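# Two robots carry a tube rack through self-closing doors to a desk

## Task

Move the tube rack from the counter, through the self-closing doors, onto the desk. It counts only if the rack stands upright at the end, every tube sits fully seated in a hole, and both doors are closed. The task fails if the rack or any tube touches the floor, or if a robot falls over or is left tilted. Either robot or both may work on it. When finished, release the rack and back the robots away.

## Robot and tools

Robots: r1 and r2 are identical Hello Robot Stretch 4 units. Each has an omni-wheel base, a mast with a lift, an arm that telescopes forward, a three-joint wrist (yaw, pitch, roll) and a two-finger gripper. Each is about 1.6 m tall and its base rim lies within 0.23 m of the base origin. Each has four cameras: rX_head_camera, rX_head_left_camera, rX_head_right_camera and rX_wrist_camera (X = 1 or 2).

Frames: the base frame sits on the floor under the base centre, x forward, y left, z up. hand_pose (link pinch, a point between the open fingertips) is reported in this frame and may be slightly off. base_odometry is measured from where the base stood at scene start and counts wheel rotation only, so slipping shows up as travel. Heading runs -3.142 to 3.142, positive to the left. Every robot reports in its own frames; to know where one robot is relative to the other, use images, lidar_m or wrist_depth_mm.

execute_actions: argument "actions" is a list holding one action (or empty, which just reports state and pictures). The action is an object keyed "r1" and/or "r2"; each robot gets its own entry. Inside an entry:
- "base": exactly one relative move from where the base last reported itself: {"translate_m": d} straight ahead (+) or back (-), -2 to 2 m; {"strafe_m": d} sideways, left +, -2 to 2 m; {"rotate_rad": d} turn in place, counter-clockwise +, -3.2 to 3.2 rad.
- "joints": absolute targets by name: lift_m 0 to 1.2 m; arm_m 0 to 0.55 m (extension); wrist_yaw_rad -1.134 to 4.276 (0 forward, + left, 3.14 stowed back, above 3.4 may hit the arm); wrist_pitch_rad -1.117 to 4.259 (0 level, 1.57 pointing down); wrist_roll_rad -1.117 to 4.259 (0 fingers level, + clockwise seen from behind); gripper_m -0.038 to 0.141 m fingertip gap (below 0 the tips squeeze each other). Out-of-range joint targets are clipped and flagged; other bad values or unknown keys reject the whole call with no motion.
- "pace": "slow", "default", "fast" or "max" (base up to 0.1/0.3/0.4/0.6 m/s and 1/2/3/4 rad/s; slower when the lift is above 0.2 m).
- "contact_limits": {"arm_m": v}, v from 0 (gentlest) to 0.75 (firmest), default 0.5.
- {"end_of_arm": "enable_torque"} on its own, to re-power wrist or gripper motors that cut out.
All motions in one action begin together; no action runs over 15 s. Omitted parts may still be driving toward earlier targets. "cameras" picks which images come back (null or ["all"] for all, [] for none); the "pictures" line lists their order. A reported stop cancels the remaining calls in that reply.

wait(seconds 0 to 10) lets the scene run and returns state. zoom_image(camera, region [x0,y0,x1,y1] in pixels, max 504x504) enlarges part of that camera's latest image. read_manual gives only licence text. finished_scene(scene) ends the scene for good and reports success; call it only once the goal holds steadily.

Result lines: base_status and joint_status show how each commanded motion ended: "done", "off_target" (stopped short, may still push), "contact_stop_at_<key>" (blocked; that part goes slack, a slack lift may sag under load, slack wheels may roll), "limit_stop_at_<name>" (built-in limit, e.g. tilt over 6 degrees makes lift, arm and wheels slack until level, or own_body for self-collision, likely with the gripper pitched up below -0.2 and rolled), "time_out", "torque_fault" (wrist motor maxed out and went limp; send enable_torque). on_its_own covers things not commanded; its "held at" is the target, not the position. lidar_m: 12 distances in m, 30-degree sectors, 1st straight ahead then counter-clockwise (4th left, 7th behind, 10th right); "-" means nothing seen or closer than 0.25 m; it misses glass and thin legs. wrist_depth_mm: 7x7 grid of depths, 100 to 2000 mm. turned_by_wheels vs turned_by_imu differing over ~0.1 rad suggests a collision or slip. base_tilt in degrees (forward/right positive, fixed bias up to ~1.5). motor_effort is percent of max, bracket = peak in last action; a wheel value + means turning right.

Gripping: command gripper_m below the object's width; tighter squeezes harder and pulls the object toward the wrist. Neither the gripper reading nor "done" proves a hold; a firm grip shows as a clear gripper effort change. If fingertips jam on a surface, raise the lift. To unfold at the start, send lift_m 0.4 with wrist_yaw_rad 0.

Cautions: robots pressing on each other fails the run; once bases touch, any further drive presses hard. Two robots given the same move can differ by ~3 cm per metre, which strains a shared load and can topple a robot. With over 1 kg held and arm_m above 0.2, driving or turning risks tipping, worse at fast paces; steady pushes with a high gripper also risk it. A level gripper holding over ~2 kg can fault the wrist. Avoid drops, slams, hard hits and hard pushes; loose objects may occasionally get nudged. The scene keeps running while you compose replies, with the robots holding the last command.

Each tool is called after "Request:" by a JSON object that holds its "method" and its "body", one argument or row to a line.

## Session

Request:
{"method": "execute_actions", "body": {
  "actions": [],
  "cameras": ["r1_head_left_camera","r2_head_left_camera","r1_head_camera","r2_head_camera"]
}}

Scene clock: 0.00 s.
r1.base_odometry: x=+0.000 y=+0.000 heading=+0.000 (m, m, rad; r1's odometry frame)
r1.turned_by_wheels: +0.000 (rad since the last result)
r1.turned_by_imu: +0.000 (rad since the last result)
r1.base_tilt: forward=+0.2 right=-0.3 (deg)
r1.lidar_m: 1.32 0.80 0.70 0.71 0.86 0.84 0.83 1.04 2.08 2.41 2.95 1.84
r1.base_status: not commanded
r1.joint_positions: lift_m=+0.206 arm_m=+0.002 wrist_yaw_rad=+3.145 wrist_pitch_rad=-0.013 wrist_roll_rad=-0.017 gripper_m=+0.057
r1.joint_status: not commanded
r1.motor_effort: lift_m=+19 arm_m=-1 wrist_yaw_rad=-3 wrist_pitch_rad=-3 wrist_roll_rad=-1 gripper_m=+1 wheel_0=+0 wheel_1=+0 wheel_2=+0 (%)
r1.hand_pose: x=-0.1162 y=+0.0865 z=+0.3884 quat_wxyz=(-0.002, +0.007, -0.008, +1.000) (m; r1's base frame)
r1.wrist_depth_mm: - 135 1060 1025 960 891 842 / - 121 174 1025 946 891 842 / - 123 171 1025 960 878 831 / 116 134 247 1025 946 891 831 / 1281 1182 1098 1025 931 891 831 / 1281 1205 197 1025 198 891 842 / 1042 960 1042 152 946 878 820
r2.base_odometry: x=+0.000 y=+0.000 heading=+0.000 (m, m, rad; r2's odometry frame)
r2.turned_by_wheels: +0.000 (rad since the last result)
r2.turned_by_imu: +0.000 (rad since the last result)
r2.base_tilt: forward=+0.1 right=-0.1 (deg)
r2.lidar_m: 3.02 2.48 2.35 1.68 1.22 1.18 1.11 0.76 0.72 0.76 1.02 1.84
r2.base_status: not commanded
r2.joint_positions: lift_m=+0.299 arm_m=+0.003 wrist_yaw_rad=+3.220 wrist_pitch_rad=+0.021 wrist_roll_rad=-0.005 gripper_m=+0.057
r2.joint_status: not commanded
r2.motor_effort: lift_m=+18 arm_m=-1 wrist_yaw_rad=+0 wrist_pitch_rad=-5 wrist_roll_rad=+2 gripper_m=-4 wheel_0=+0 wheel_1=-1 wheel_2=+1 (%)
r2.hand_pose: x=-0.1208 y=+0.0645 z=+0.4713 quat_wxyz=(-0.039, -0.011, -0.003, +0.999) (m; r2's base frame)
r2.wrist_depth_mm: - - 131 1618 1983 1661 1464 / - - 131 1576 1921 1708 1464 / - 109 132 1618 1863 1661 1537 / 140 136 181 1661 1921 1708 1537 / 203 946 1098 1576 1983 1661 1537 / 200 917 198 1430 195 1537 1464 / 200 854 1098 - 1078 991 1042
pictures: r1_head_camera, r1_head_left_camera, r2_head_camera, r2_head_left_camera
Images, in order (width x height): r1_head_camera 420x560, r1_head_left_camera 420x672, r2_head_camera 420x560, r2_head_left_camera 420x672.

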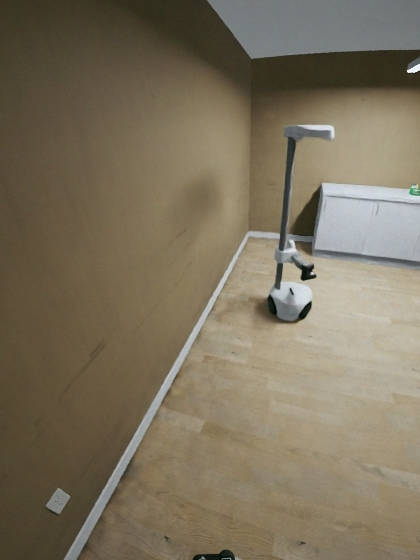

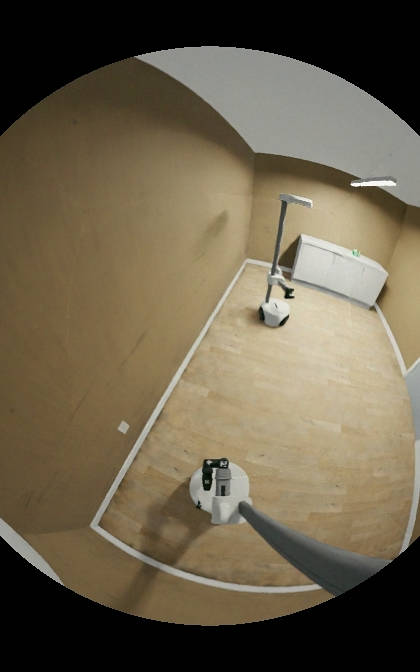

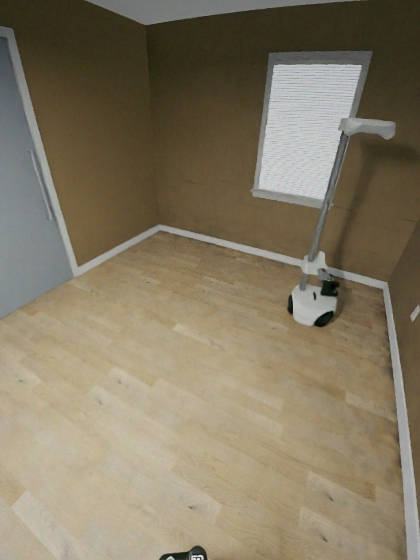

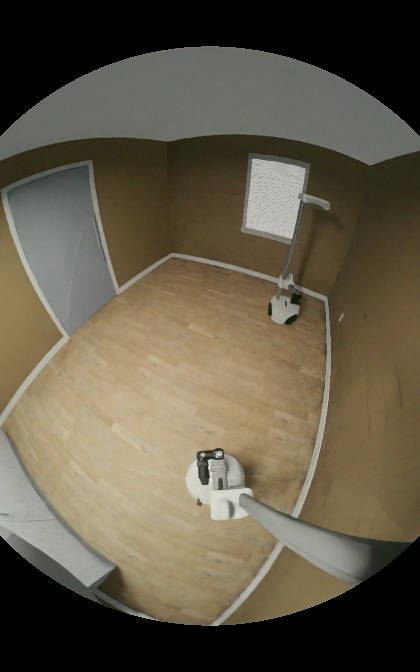

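Request:
{"method": "execute_actions", "body": {
  "actions": [
    {"r2":{"base":{"rotate_rad":2.7},"joints":{"lift_m":0.8,"wrist_yaw_rad":0,"gripper_m":0.14}},"r1":{"base":{"rotate_rad":-1.95},"joints":{"lift_m":0.9,"wrist_yaw_rad":0,"gripper_m":0.1}}}
  ],
  "cameras": ["r2_head_left_camera","r1_head_left_camera"]
}}

Scene clock: 4.60 s.
r1.base_odometry: x=+0.000 y=+0.000 heading=-1.950 (m, m, rad; r1's odometry frame)
r1.turned_by_wheels: -1.950 (rad since the last result)
r1.turned_by_imu: -1.960 (rad since the last result)
r1.base_tilt: forward=+0.2 right=-0.3 (deg)
r1.lidar_m: 2.35 2.44 3.26 1.86 1.06 0.75 0.68 0.73 0.91 0.82 0.85 1.11
r1.base_status: done
r1.joint_positions: lift_m=+0.900 arm_m=+0.002 wrist_yaw_rad=+0.000 wrist_pitch_rad=-0.013 wrist_roll_rad=-0.017 gripper_m=+0.100
r1.joint_status: all done
r1.motor_effort: lift_m=+22(22) arm_m=-1(1) wrist_yaw_rad=+0(6) wrist_pitch_rad=-5(5) wrist_roll_rad=-1(1) gripper_m=+2(3) wheel_0=+2(7) wheel_1=+2(13) wheel_2=+1(6) (%)
r1.hand_pose: x=+0.4610 y=-0.0873 z=+1.0818 quat_wxyz=(+1.000, -0.008, -0.007, +0.000) (m; r1's base frame)
r1.wrist_depth_mm: - - - - - 1499 1078 / - - - - - 1537 1042 / - - - - - 1464 1078 / - - - - - 1537 1078 / - - - - - 1537 1098 / - - - - 200 1499 1060 / - - - 149 - 1366 1078
r2.base_odometry: x=+0.000 y=+0.000 heading=+2.700 (m, m, rad; r2's odometry frame)
r2.turned_by_wheels: +2.700 (rad since the last result)
r2.turned_by_imu: +2.755 (rad since the last result)
r2.base_tilt: forward=+0.1 right=-0.1 (deg)
r2.lidar_m: 1.42 0.99 0.75 0.73 0.78 1.15 1.86 3.13 2.42 2.35 1.54 1.18
r2.base_status: done
r2.joint_positions: lift_m=+0.800 arm_m=+0.003 wrist_yaw_rad=+0.000 wrist_pitch_rad=+0.021 wrist_roll_rad=-0.005 gripper_m=+0.140
r2.joint_status: all done
r2.motor_effort: lift_m=+21(20) arm_m=-1(1) wrist_yaw_rad=+0(11) wrist_pitch_rad=-5(5) wrist_roll_rad=+3(4) gripper_m=+0(2) wheel_0=-1(2) wheel_1=-1(7) wheel_2=-1(7) (%)
r2.hand_pose: x=+0.4621 y=-0.0874 z=+0.9718 quat_wxyz=(+1.000, -0.003, +0.011, +0.000) (m; r2's base frame)
r2.wrist_depth_mm: 1042 1464 1618 1576 1499 1464 1397 / 1042 1464 1576 1537 1499 1537 1499 / 1042 1464 1576 1499 1537 1464 1464 / 1042 1499 1618 1618 1537 1430 1464 / 1060 1397 1618 1576 1464 917 931 / 1025 1308 1618 163 976 931 917 / 1042 1336 1661 - 960 946 931
pictures: r1_head_left_camera, r2_head_left_camera
Images, in order (width x height): r1_head_left_camera 420x672, r2_head_left_camera 420x672.

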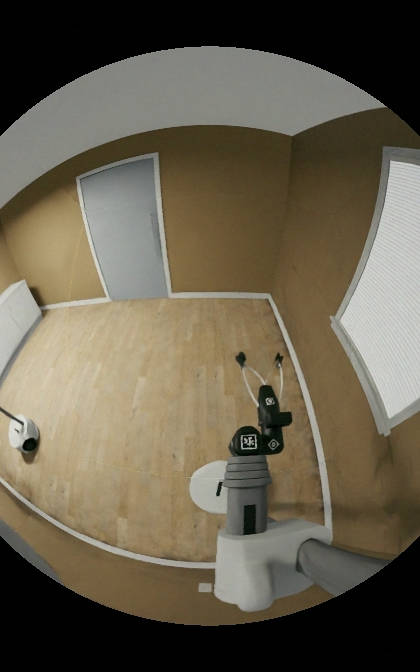

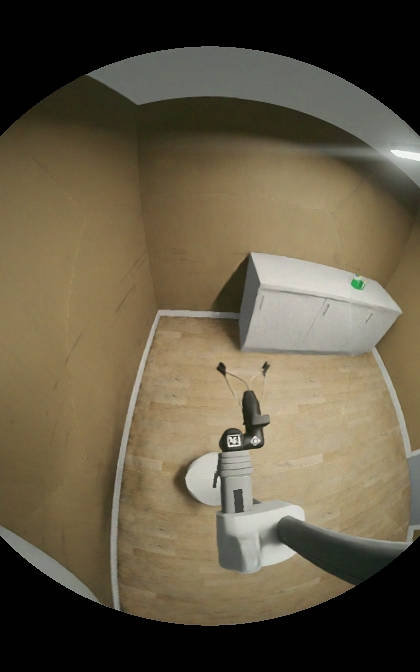

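Request:
{"method": "execute_actions", "body": {
  "actions": [
    {"r2":{"base":{"rotate_rad":-0.1}},"r1":{"base":{"rotate_rad":0.1}}}
  ],
  "cameras": []
}}

Request:
{"method": "execute_actions", "body": {
  "actions": [
    {"r2":{"base":{"strafe_m":-1.2}},"r1":{"base":{"translate_m":1.35}}}
  ],
  "cameras": []
}}

Request:
{"method": "execute_actions", "body": {
  "actions": [
    {"r2":{"base":{"translate_m":0.4}},"r1":{"base":{"strafe_m":0.5}}}
  ],
  "cameras": ["r2_wrist_camera","r1_head_camera","r2_head_camera"]
}}

Scene clock: 7.27 s.
r1.base_odometry: x=+0.000 y=+0.000 heading=-1.850 (m, m, rad; r1's odometry frame)
r1.turned_by_wheels: +0.100 (rad since the last result)
r1.turned_by_imu: +0.099 (rad since the last result)
r1.base_tilt: forward=+0.2 right=-0.3 (deg)
r1.lidar_m: 2.39 2.46 3.34 1.85 0.97 0.73 0.70 0.74 0.88 0.82 0.88 1.27
r1.base_status: done
r1.joint_positions: lift_m=+0.900 arm_m=+0.002 wrist_yaw_rad=+0.000 wrist_pitch_rad=-0.013 wrist_roll_rad=-0.017 gripper_m=+0.100
r1.joint_status: not commanded
r1.motor_effort: lift_m=+22(22) arm_m=-1(1) wrist_yaw_rad=-2(3) wrist_pitch_rad=-4(4) wrist_roll_rad=-1(1) gripper_m=-2(3) wheel_0=-2(5) wheel_1=-1(2) wheel_2=-1(3) (%)
r1.hand_pose: x=+0.4610 y=-0.0874 z=+1.0818 quat_wxyz=(+1.000, -0.008, -0.007, +0.000) (m; r1's base frame)
r1.wrist_depth_mm: - - - - - 1983 1255 / - - - - - 1808 1255 / - - - - - 1863 1255 / - - - - - 1863 1281 / - - - - - 1863 1281 / - - - - 201 1921 1229 / - - - 150 - 1576 1229
r2.base_odometry: x=+0.000 y=+0.000 heading=+2.600 (m, m, rad; r2's odometry frame)
r2.turned_by_wheels: -0.100 (rad since the last result)
r2.turned_by_imu: -0.103 (rad since the last result)
r2.base_tilt: forward=+0.1 right=-0.1 (deg)
r2.lidar_m: 1.20 1.06 0.76 0.72 0.77 1.02 1.86 3.06 2.47 2.35 1.68 1.21
r2.base_status: done
r2.joint_positions: lift_m=+0.800 arm_m=+0.003 wrist_yaw_rad=+0.000 wrist_pitch_rad=+0.021 wrist_roll_rad=-0.005 gripper_m=+0.140
r2.joint_status: not commanded
r2.motor_effort: lift_m=+21(21) arm_m=-1(1) wrist_yaw_rad=+0(1) wrist_pitch_rad=-5(5) wrist_roll_rad=+3(3) gripper_m=+2(1) wheel_0=+1(3) wheel_1=+2(4) wheel_2=+1(5) (%)
r2.hand_pose: x=+0.4621 y=-0.0874 z=+0.9718 quat_wxyz=(+1.000, -0.003, +0.011, +0.000) (m; r2's base frame)
r2.wrist_depth_mm: 1255 1537 1576 1537 1576 1537 1576 / 1205 1576 1537 1576 1576 1537 1618 / 1229 1576 1618 1537 1576 1537 1618 / 1255 1576 1499 1576 1537 1576 1618 / 1205 1618 1618 1576 976 960 976 / 1205 1537 1618 163 1008 976 976 / 1182 1661 1618 - 1025 991 1008
pictures: none
No camera images: the call's "cameras" was empty. Leave "cameras" out to get every camera's image.

Scene clock: 13.27 s.
r1.base_odometry: x=-0.372 y=-1.298 heading=-1.850 (m, m, rad; r1's odometry frame)
r1.turned_by_wheels: +0.000 (rad since the last result)
r1.turned_by_imu: -0.006 (rad since the last result)
r1.base_tilt: forward=+0.2 right=-0.3 (deg)
r1.lidar_m: 1.03 1.10 1.58 1.76 2.77 2.10 2.04 1.24 0.90 0.92 0.97 1.08
r1.base_status: done
r1.joint_positions: lift_m=+0.900 arm_m=+0.002 wrist_yaw_rad=+0.000 wrist_pitch_rad=-0.013 wrist_roll_rad=-0.017 gripper_m=+0.100
r1.joint_status: not commanded
r1.motor_effort: lift_m=+20(22) arm_m=-1(1) wrist_yaw_rad=+0(3) wrist_pitch_rad=-4(4) wrist_roll_rad=-1(1) gripper_m=-2(0) wheel_0=+1(2) wheel_1=+0(2) wheel_2=+1(9) (%)
r1.hand_pose: x=+0.4610 y=-0.0874 z=+1.0820 quat_wxyz=(+1.000, -0.008, -0.007, +0.000) (m; r1's base frame)
r1.wrist_depth_mm: 842 842 854 842 831 842 842 / 866 842 842 854 831 842 842 / 842 854 842 842 842 831 842 / 854 854 831 854 842 842 842 / 842 842 842 854 842 831 809 / 854 842 842 820 200 820 820 / 842 854 854 150 831 820 831
r2.base_odometry: x=+0.619 y=+1.028 heading=+2.600 (m, m, rad; r2's odometry frame)
r2.turned_by_wheels: +0.000 (rad since the last result)
r2.turned_by_imu: -0.006 (rad since the last result)
r2.base_tilt: forward=+0.2 right=-0.3 (deg)
r2.lidar_m: 1.15 1.22 2.04 1.93 2.00 2.70 1.76 1.69 1.22 1.15 1.18 1.19
r2.base_status: done
r2.joint_positions: lift_m=+0.800 arm_m=+0.003 wrist_yaw_rad=+0.000 wrist_pitch_rad=+0.021 wrist_roll_rad=-0.005 gripper_m=+0.140
r2.joint_status: not commanded
r2.motor_effort: lift_m=+20(21) arm_m=-1(1) wrist_yaw_rad=+0(1) wrist_pitch_rad=-5(5) wrist_roll_rad=+4(3) gripper_m=+1(0) wheel_0=+0(11) wheel_1=+1(7) wheel_2=+2(2) (%)
r2.hand_pose: x=+0.4621 y=-0.0874 z=+0.9719 quat_wxyz=(+1.000, -0.003, +0.011, +0.000) (m; r2's base frame)
r2.wrist_depth_mm: 1576 1576 1537 1576 1618 1576 1537 / 1576 1576 1576 1576 1576 1576 1499 / 1576 1576 1576 1576 1576 1618 1464 / 1618 1618 1576 1618 1576 1618 1464 / 1008 960 991 991 991 946 976 / 1008 1008 1025 163 1008 976 1008 / 1008 1025 1025 - 1008 1008 1008
pictures: none
No camera images: the call's "cameras" was empty. Leave "cameras" out to get every camera's image.

Scene clock: 16.27 s.
r1.base_odometry: x=+0.109 y=-1.436 heading=-1.850 (m, m, rad; r1's odometry frame)
r1.turned_by_wheels: +0.000 (rad since the last result)
r1.turned_by_imu: +0.000 (rad since the last result)
r1.base_tilt: forward=+0.1 right=-0.3 (deg)
r1.lidar_m: 1.02 1.13 1.58 1.66 2.75 2.09 2.02 1.98 1.46 1.42 1.47 1.09
r1.base_status: done
r1.joint_positions: lift_m=+0.900 arm_m=+0.002 wrist_yaw_rad=+0.000 wrist_pitch_rad=-0.013 wrist_roll_rad=-0.017 gripper_m=+0.100
r1.joint_status: not commanded
r1.motor_effort: lift_m=+20(20) arm_m=-1(1) wrist_yaw_rad=-1(2) wrist_pitch_rad=-4(4) wrist_roll_rad=-1(1) gripper_m=-5(0) wheel_0=+2(10) wheel_1=-2(12) wheel_2=+0(3) (%)
r1.hand_pose: x=+0.4610 y=-0.0874 z=+1.0820 quat_wxyz=(+1.000, -0.008, -0.007, +0.000) (m; r1's base frame)
r1.wrist_depth_mm: 891 891 866 866 854 854 866 / 878 866 891 854 878 866 854 / 878 878 878 854 866 866 878 / 878 866 878 866 878 866 866 / 878 878 854 878 854 854 854 / 891 878 854 866 201 866 854 / 891 866 866 142 866 854 866
r2.base_odometry: x=+0.276 y=+1.234 heading=+2.600 (m, m, rad; r2's odometry frame)
r2.turned_by_wheels: +0.000 (rad since the last result)
r2.turned_by_imu: -0.003 (rad since the last result)
r2.base_tilt: forward=+0.2 right=-0.1 (deg)
r2.lidar_m: 0.76 0.79 1.06 1.94 2.02 2.68 1.67 1.68 1.21 1.13 1.12 0.78
r2.base_status: done
r2.joint_positions: lift_m=+0.800 arm_m=+0.003 wrist_yaw_rad=+0.000 wrist_pitch_rad=+0.021 wrist_roll_rad=-0.005 gripper_m=+0.140
r2.joint_status: not commanded
r2.motor_effort: lift_m=+20(20) arm_m=-1(1) wrist_yaw_rad=+0(0) wrist_pitch_rad=-5(5) wrist_roll_rad=+4(3) gripper_m=+1(4) wheel_0=+1(2) wheel_1=-1(6) wheel_2=+1(9) (%)
r2.hand_pose: x=+0.4621 y=-0.0874 z=+0.9719 quat_wxyz=(+1.000, -0.003, +0.011, +0.000) (m; r2's base frame)
r2.wrist_depth_mm: 1160 1182 1182 1182 1160 1205 1182 / 1182 1182 1182 1182 1182 1205 1182 / 1182 1182 1229 1182 1229 1182 1160 / 1182 1205 1182 1205 1182 1205 1205 / 668 647 627 615 591 569 564 / 591 585 585 163 580 580 580 / 591 597 591 - 591 585 591
pictures: r1_head_camera, r2_head_camera, r2_wrist_camera
Images, in order (width x height): r1_head_camera 420x560, r2_head_camera 420x560, r2_wrist_camera 616x392.

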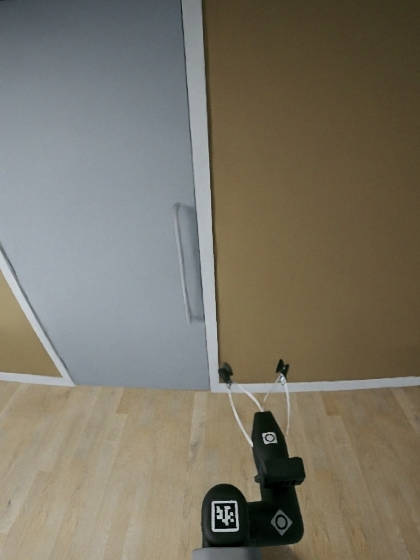

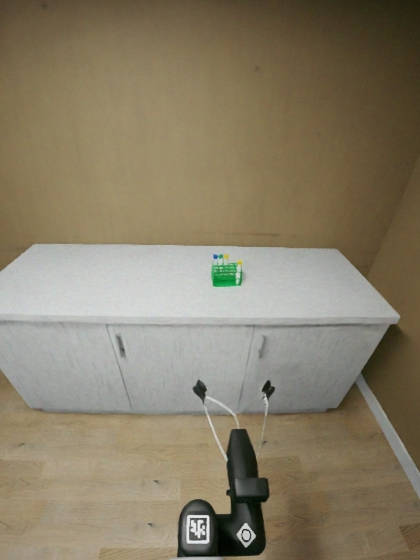

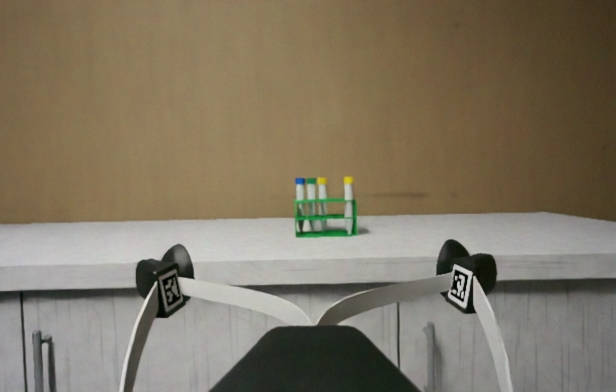

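Request:
{"method": "execute_actions", "body": {
  "actions": [
    {"r2":{"base":{"strafe_m":-0.035},"joints":{"arm_m":0.25,"lift_m":0.79}},"r1":{"base":{"strafe_m":0.2},"joints":{"arm_m":0.4}}}
  ],
  "cameras": []
}}

Request:
{"method": "execute_actions", "body": {
  "actions": [
    {"r2":{"base":{"translate_m":0.12}}}
  ],
  "cameras": ["r2_wrist_camera","r1_wrist_camera"]
}}

Scene clock: 19.90 s.
r1.base_odometry: x=+0.301 y=-1.491 heading=-1.850 (m, m, rad; r1's odometry frame)
r1.turned_by_wheels: +0.000 (rad since the last result)
r1.turned_by_imu: -0.001 (rad since the last result)
r1.base_tilt: forward=+0.3 right=-0.3 (deg)
r1.lidar_m: 1.02 1.13 1.64 1.48 2.63 2.07 1.99 2.14 1.67 1.61 1.45 1.11
r1.base_status: done
r1.joint_positions: lift_m=+0.900 arm_m=+0.399 wrist_yaw_rad=+0.000 wrist_pitch_rad=-0.013 wrist_roll_rad=-0.017 gripper_m=+0.100
r1.joint_status: all done
r1.motor_effort: lift_m=+20(20) arm_m=+5(4) wrist_yaw_rad=+1(1) wrist_pitch_rad=-4(4) wrist_roll_rad=-1(1) gripper_m=+0(0) wheel_0=+0(11) wheel_1=-1(9) wheel_2=+1(1) (%)
r1.hand_pose: x=+0.8585 y=-0.0874 z=+1.0820 quat_wxyz=(+1.000, -0.008, -0.007, +0.000) (m; r1's base frame)
r1.wrist_depth_mm: 484 480 480 477 469 469 466 / 484 480 477 477 469 466 462 / 480 477 473 480 469 466 466 / 480 477 473 473 469 469 469 / 480 477 473 473 466 469 462 / 484 480 473 473 199 466 469 / 480 477 473 141 469 462 466
r2.base_odometry: x=+0.294 y=+1.264 heading=+2.600 (m, m, rad; r2's odometry frame)
r2.turned_by_wheels: +0.000 (rad since the last result)
r2.turned_by_imu: -0.002 (rad since the last result)
r2.base_tilt: forward=+0.2 right=-0.3 (deg)
r2.lidar_m: 0.74 0.77 1.09 1.98 2.08 2.76 1.47 1.66 1.16 1.10 1.16 0.78
r2.base_status: done
r2.joint_positions: lift_m=+0.790 arm_m=+0.249 wrist_yaw_rad=+0.000 wrist_pitch_rad=+0.021 wrist_roll_rad=-0.005 gripper_m=+0.140
r2.joint_status: all done
r2.motor_effort: lift_m=+16(19) arm_m=+5(5) wrist_yaw_rad=-1(2) wrist_pitch_rad=-6(6) wrist_roll_rad=+3(3) gripper_m=+2(2) wheel_0=-2(7) wheel_1=+1(7) wheel_2=-1(1) (%)
r2.hand_pose: x=+0.7086 y=-0.0874 z=+0.9623 quat_wxyz=(+1.000, -0.003, +0.011, +0.000) (m; r2's base frame)
r2.wrist_depth_mm: 917 931 917 931 931 946 917 / 931 946 931 917 931 931 946 / 946 946 946 946 946 960 946 / 946 917 960 569 946 960 976 / 609 591 564 508 535 517 512 / 332 314 312 163 312 309 309 / 340 338 315 - 336 336 336
pictures: none
No camera images: the call's "cameras" was empty. Leave "cameras" out to get every camera's image.

Scene clock: 21.57 s.
r1.base_odometry: x=+0.301 y=-1.491 heading=-1.850 (m, m, rad; r1's odometry frame)
r1.turned_by_wheels: +0.000 (rad since the last result)
r1.turned_by_imu: -0.001 (rad since the last result)
r1.base_tilt: forward=+0.2 right=-0.3 (deg)
r1.lidar_m: 0.99 1.13 1.62 1.57 2.62 2.06 1.99 2.14 1.62 1.59 1.51 1.10
r1.base_status: not commanded
r1.joint_positions: lift_m=+0.900 arm_m=+0.399 wrist_yaw_rad=+0.000 wrist_pitch_rad=-0.013 wrist_roll_rad=-0.017 gripper_m=+0.100
r1.joint_status: not commanded
r1.motor_effort: lift_m=+20(20) arm_m=+5(5) wrist_yaw_rad=-2(2) wrist_pitch_rad=-4(4) wrist_roll_rad=-1(1) gripper_m=+1(1) wheel_0=+0(0) wheel_1=-1(1) wheel_2=+0(0) (%)
r1.hand_pose: x=+0.8585 y=-0.0874 z=+1.0820 quat_wxyz=(+1.000, -0.008, -0.007, +0.000) (m; r1's base frame)
r1.wrist_depth_mm: 480 484 473 469 473 469 466 / 473 480 480 473 469 466 469 / 477 477 477 477 473 466 462 / 480 480 477 469 469 469 462 / 484 480 473 473 469 469 469 / 477 480 477 473 200 466 466 / 480 469 473 150 466 466 462
r2.base_odometry: x=+0.191 y=+1.326 heading=+2.600 (m, m, rad; r2's odometry frame)
r2.turned_by_wheels: +0.000 (rad since the last result)
r2.turned_by_imu: -0.001 (rad since the last result)
r2.base_tilt: forward=+0.2 right=-0.1 (deg)
r2.lidar_m: 0.65 0.67 0.92 1.98 2.05 2.76 1.57 1.64 1.15 1.10 0.94 0.67
r2.base_status: done
r2.joint_positions: lift_m=+0.790 arm_m=+0.249 wrist_yaw_rad=+0.000 wrist_pitch_rad=+0.021 wrist_roll_rad=-0.005 gripper_m=+0.140
r2.joint_status: not commanded
r2.motor_effort: lift_m=+16(16) arm_m=+4(4) wrist_yaw_rad=-1(2) wrist_pitch_rad=-5(6) wrist_roll_rad=+2(3) gripper_m=-1(1) wheel_0=+1(4) wheel_1=+2(4) wheel_2=+2(8) (%)
r2.hand_pose: x=+0.7086 y=-0.0874 z=+0.9623 quat_wxyz=(+1.000, -0.003, +0.011, +0.000) (m; r2's base frame)
r2.wrist_depth_mm: 798 798 809 809 820 820 820 / 820 809 831 809 809 820 854 / 820 831 820 831 842 820 809 / 820 809 820 449 831 831 831 / 609 591 492 445 535 521 508 / 327 294 271 163 264 262 301 / 226 211 221 - 223 213 213
pictures: r1_wrist_camera, r2_wrist_camera
Images, in order (width x height): r1_wrist_camera 616x392, r2_wrist_camera 616x392.

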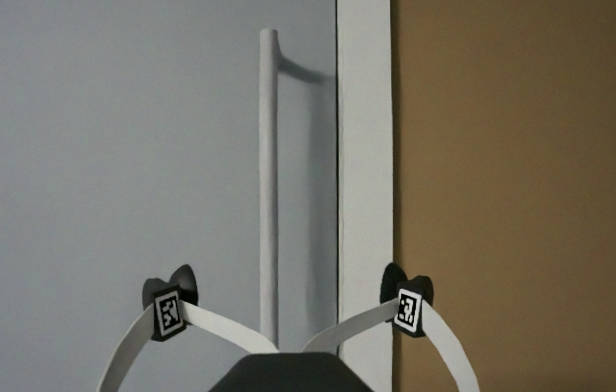

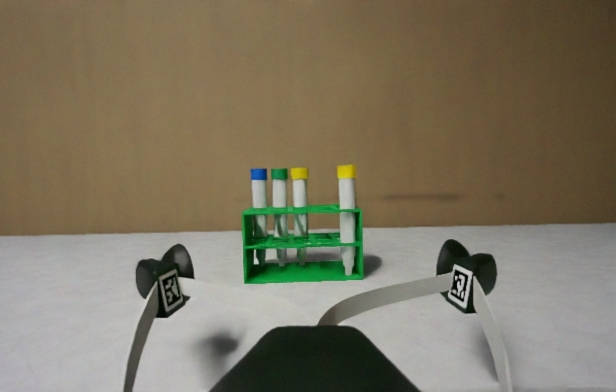

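Request:
{"method": "execute_actions", "body": {
  "actions": [
    {"r2":{"base":{"strafe_m":0.012},"joints":{"arm_m":0.45}},"r1":{"base":{"strafe_m":0.035}}}
  ],
  "cameras": []
}}

Request:
{"method": "execute_actions", "body": {
  "actions": [
    {"r2":{"joints":{"gripper_m":0.06}},"r1":{"base":{"translate_m":0.07},"joints":{"arm_m":0.52}}}
  ],
  "cameras": ["r1_wrist_camera"]
}}

Request:
{"method": "execute_actions", "body": {
  "actions": [
    {"r2":{"joints":{"lift_m":0.86},"pace":"slow"},"r1":{"joints":{"gripper_m":-0.035}}}
  ],
  "cameras": ["r2_wrist_camera"]
}}

Request:
{"method": "execute_actions", "body": {
  "actions": [
    {"r2":{"joints":{"arm_m":0.05},"pace":"slow"},"r1":{"joints":{"arm_m":0.32},"pace":"slow"}}
  ],
  "cameras": []
}}

Request:
{"method": "execute_actions", "body": {
  "actions": [
    {"r1":{"base":{"strafe_m":0.2},"joints":{"arm_m":0.01},"pace":"slow"}}
  ],
  "cameras": []
}}

Request:
{"method": "execute_actions", "body": {
  "actions": [
    {"r1":{"base":{"translate_m":-0.2},"joints":{"arm_m":0.21},"pace":"slow"}}
  ],
  "cameras": []
}}

Request:
{"method": "execute_actions", "body": {
  "actions": [
    {"r1":{"base":{"strafe_m":0.2},"joints":{"arm_m":0.08},"pace":"slow"}}
  ],
  "cameras": []
}}

Request:
{"method": "execute_actions", "body": {
  "actions": [
    {"r1":{"base":{"strafe_m":0.2},"joints":{"arm_m":0.02},"pace":"slow"}}
  ],
  "cameras": ["r1_head_right_camera"]
}}

Scene clock: 25.70 s.
r1.base_odometry: x=+0.335 y=-1.500 heading=-1.850 (m, m, rad; r1's odometry frame)
r1.turned_by_wheels: +0.000 (rad since the last result)
r1.turned_by_imu: -0.001 (rad since the last result)
r1.base_tilt: forward=+0.2 right=-0.2 (deg)
r1.lidar_m: 1.03 1.14 1.65 1.55 2.58 2.05 2.02 2.09 1.70 1.64 1.48 1.12
r1.base_status: done
r1.joint_positions: lift_m=+0.900 arm_m=+0.399 wrist_yaw_rad=+0.000 wrist_pitch_rad=-0.013 wrist_roll_rad=-0.017 gripper_m=+0.100
r1.joint_status: not commanded
r1.motor_effort: lift_m=+20(20) arm_m=+5(5) wrist_yaw_rad=+0(5) wrist_pitch_rad=-4(4) wrist_roll_rad=-1(1) gripper_m=-3(2) wheel_0=+0(9) wheel_1=+0(8) wheel_2=+0(1) (%)
r1.hand_pose: x=+0.8585 y=-0.0874 z=+1.0820 quat_wxyz=(+1.000, -0.008, -0.007, +0.000) (m; r1's base frame)
r1.wrist_depth_mm: 484 477 477 477 466 473 466 / 480 484 480 469 469 469 469 / 484 480 477 477 469 469 466 / 480 477 480 477 459 473 473 / 480 480 477 477 462 469 466 / 480 480 477 477 200 469 466 / 480 473 473 150 469 466 462
r2.base_odometry: x=+0.185 y=+1.316 heading=+2.600 (m, m, rad; r2's odometry frame)
r2.turned_by_wheels: +0.000 (rad since the last result)
r2.turned_by_imu: -0.002 (rad since the last result)
r2.base_tilt: forward=+0.3 right=-0.3 (deg)
r2.lidar_m: 0.64 0.67 0.90 1.96 2.01 2.77 1.54 1.65 1.18 1.12 0.95 0.68
r2.base_status: done
r2.joint_positions: lift_m=+0.790 arm_m=+0.449 wrist_yaw_rad=+0.000 wrist_pitch_rad=+0.021 wrist_roll_rad=-0.005 gripper_m=+0.140
r2.joint_status: all done
r2.motor_effort: lift_m=+16(16) arm_m=+5(5) wrist_yaw_rad=+0(1) wrist_pitch_rad=-5(5) wrist_roll_rad=+3(4) gripper_m=+1(0) wheel_0=-1(7) wheel_1=+0(7) wheel_2=+0(1) (%)
r2.hand_pose: x=+0.9086 y=-0.0874 z=+0.9623 quat_wxyz=(+1.000, -0.003, +0.011, +0.000) (m; r2's base frame)
r2.wrist_depth_mm: 609 603 609 609 615 615 621 / 621 603 615 615 615 621 627 / 621 615 615 621 615 621 627 / 615 621 627 251 621 634 627 / 627 585 247 251 200 517 517 / 330 294 235 163 194 260 300 / 225 211 214 - 202 213 212
pictures: none
No camera images: the call's "cameras" was empty. Leave "cameras" out to get every camera's image.

Scene clock: 27.50 s.
r1.base_odometry: x=+0.316 y=-1.568 heading=-1.850 (m, m, rad; r1's odometry frame)
r1.turned_by_wheels: +0.000 (rad since the last result)
r1.turned_by_imu: -0.001 (rad since the last result)
r1.base_tilt: forward=+0.2 right=-0.3 (deg)
r1.lidar_m: 0.95 1.05 1.53 1.53 2.57 2.15 2.07 2.21 1.70 1.67 1.40 1.03
r1.base_status: done
r1.joint_positions: lift_m=+0.900 arm_m=+0.519 wrist_yaw_rad=+0.000 wrist_pitch_rad=-0.013 wrist_roll_rad=-0.017 gripper_m=+0.100
r1.joint_status: all done
r1.motor_effort: lift_m=+20(20) arm_m=+5(6) wrist_yaw_rad=+0(1) wrist_pitch_rad=-4(4) wrist_roll_rad=-1(1) gripper_m=-6(1) wheel_0=+2(7) wheel_1=+0(5) wheel_2=-1(8) (%)
r1.hand_pose: x=+0.9785 y=-0.0874 z=+1.0820 quat_wxyz=(+1.000, -0.008, -0.007, +0.000) (m; r1's base frame)
r1.wrist_depth_mm: 286 286 286 282 282 266 279 / 287 287 283 282 281 266 278 / 285 286 283 282 283 266 277 / 287 285 283 282 282 266 278 / 287 285 283 283 279 266 276 / 287 285 281 282 200 265 276 / 285 283 282 149 279 266 276
r2.base_odometry: x=+0.185 y=+1.316 heading=+2.600 (m, m, rad; r2's odometry frame)
r2.turned_by_wheels: +0.000 (rad since the last result)
r2.turned_by_imu: -0.001 (rad since the last result)
r2.base_tilt: forward=+0.3 right=-0.1 (deg)
r2.lidar_m: 0.64 0.64 0.92 1.96 2.04 2.74 1.57 1.65 1.13 1.11 0.93 0.67
r2.base_status: not commanded
r2.joint_positions: lift_m=+0.790 arm_m=+0.449 wrist_yaw_rad=+0.000 wrist_pitch_rad=+0.021 wrist_roll_rad=-0.005 gripper_m=+0.060
r2.joint_status: all done
r2.motor_effort: lift_m=+16(16) arm_m=+4(5) wrist_yaw_rad=+2(0) wrist_pitch_rad=-6(6) wrist_roll_rad=+3(3) gripper_m=-23(24) wheel_0=-1(1) wheel_1=+0(0) wheel_2=+0(0) (%)
r2.hand_pose: x=+0.9086 y=-0.0874 z=+0.9623 quat_wxyz=(+1.000, -0.003, +0.011, +0.000) (m; r2's base frame)
r2.wrist_depth_mm: 609 603 609 609 609 621 621 / 609 615 615 615 615 621 615 / 621 603 615 615 621 621 627 / 615 621 621 234 615 621 627 / 621 585 208 235 187 521 512 / 325 177 198 216 187 174 300 / 213 221 201 - 186 213 211
pictures: r1_wrist_camera
Images, in order (width x height): r1_wrist_camera 616x392.

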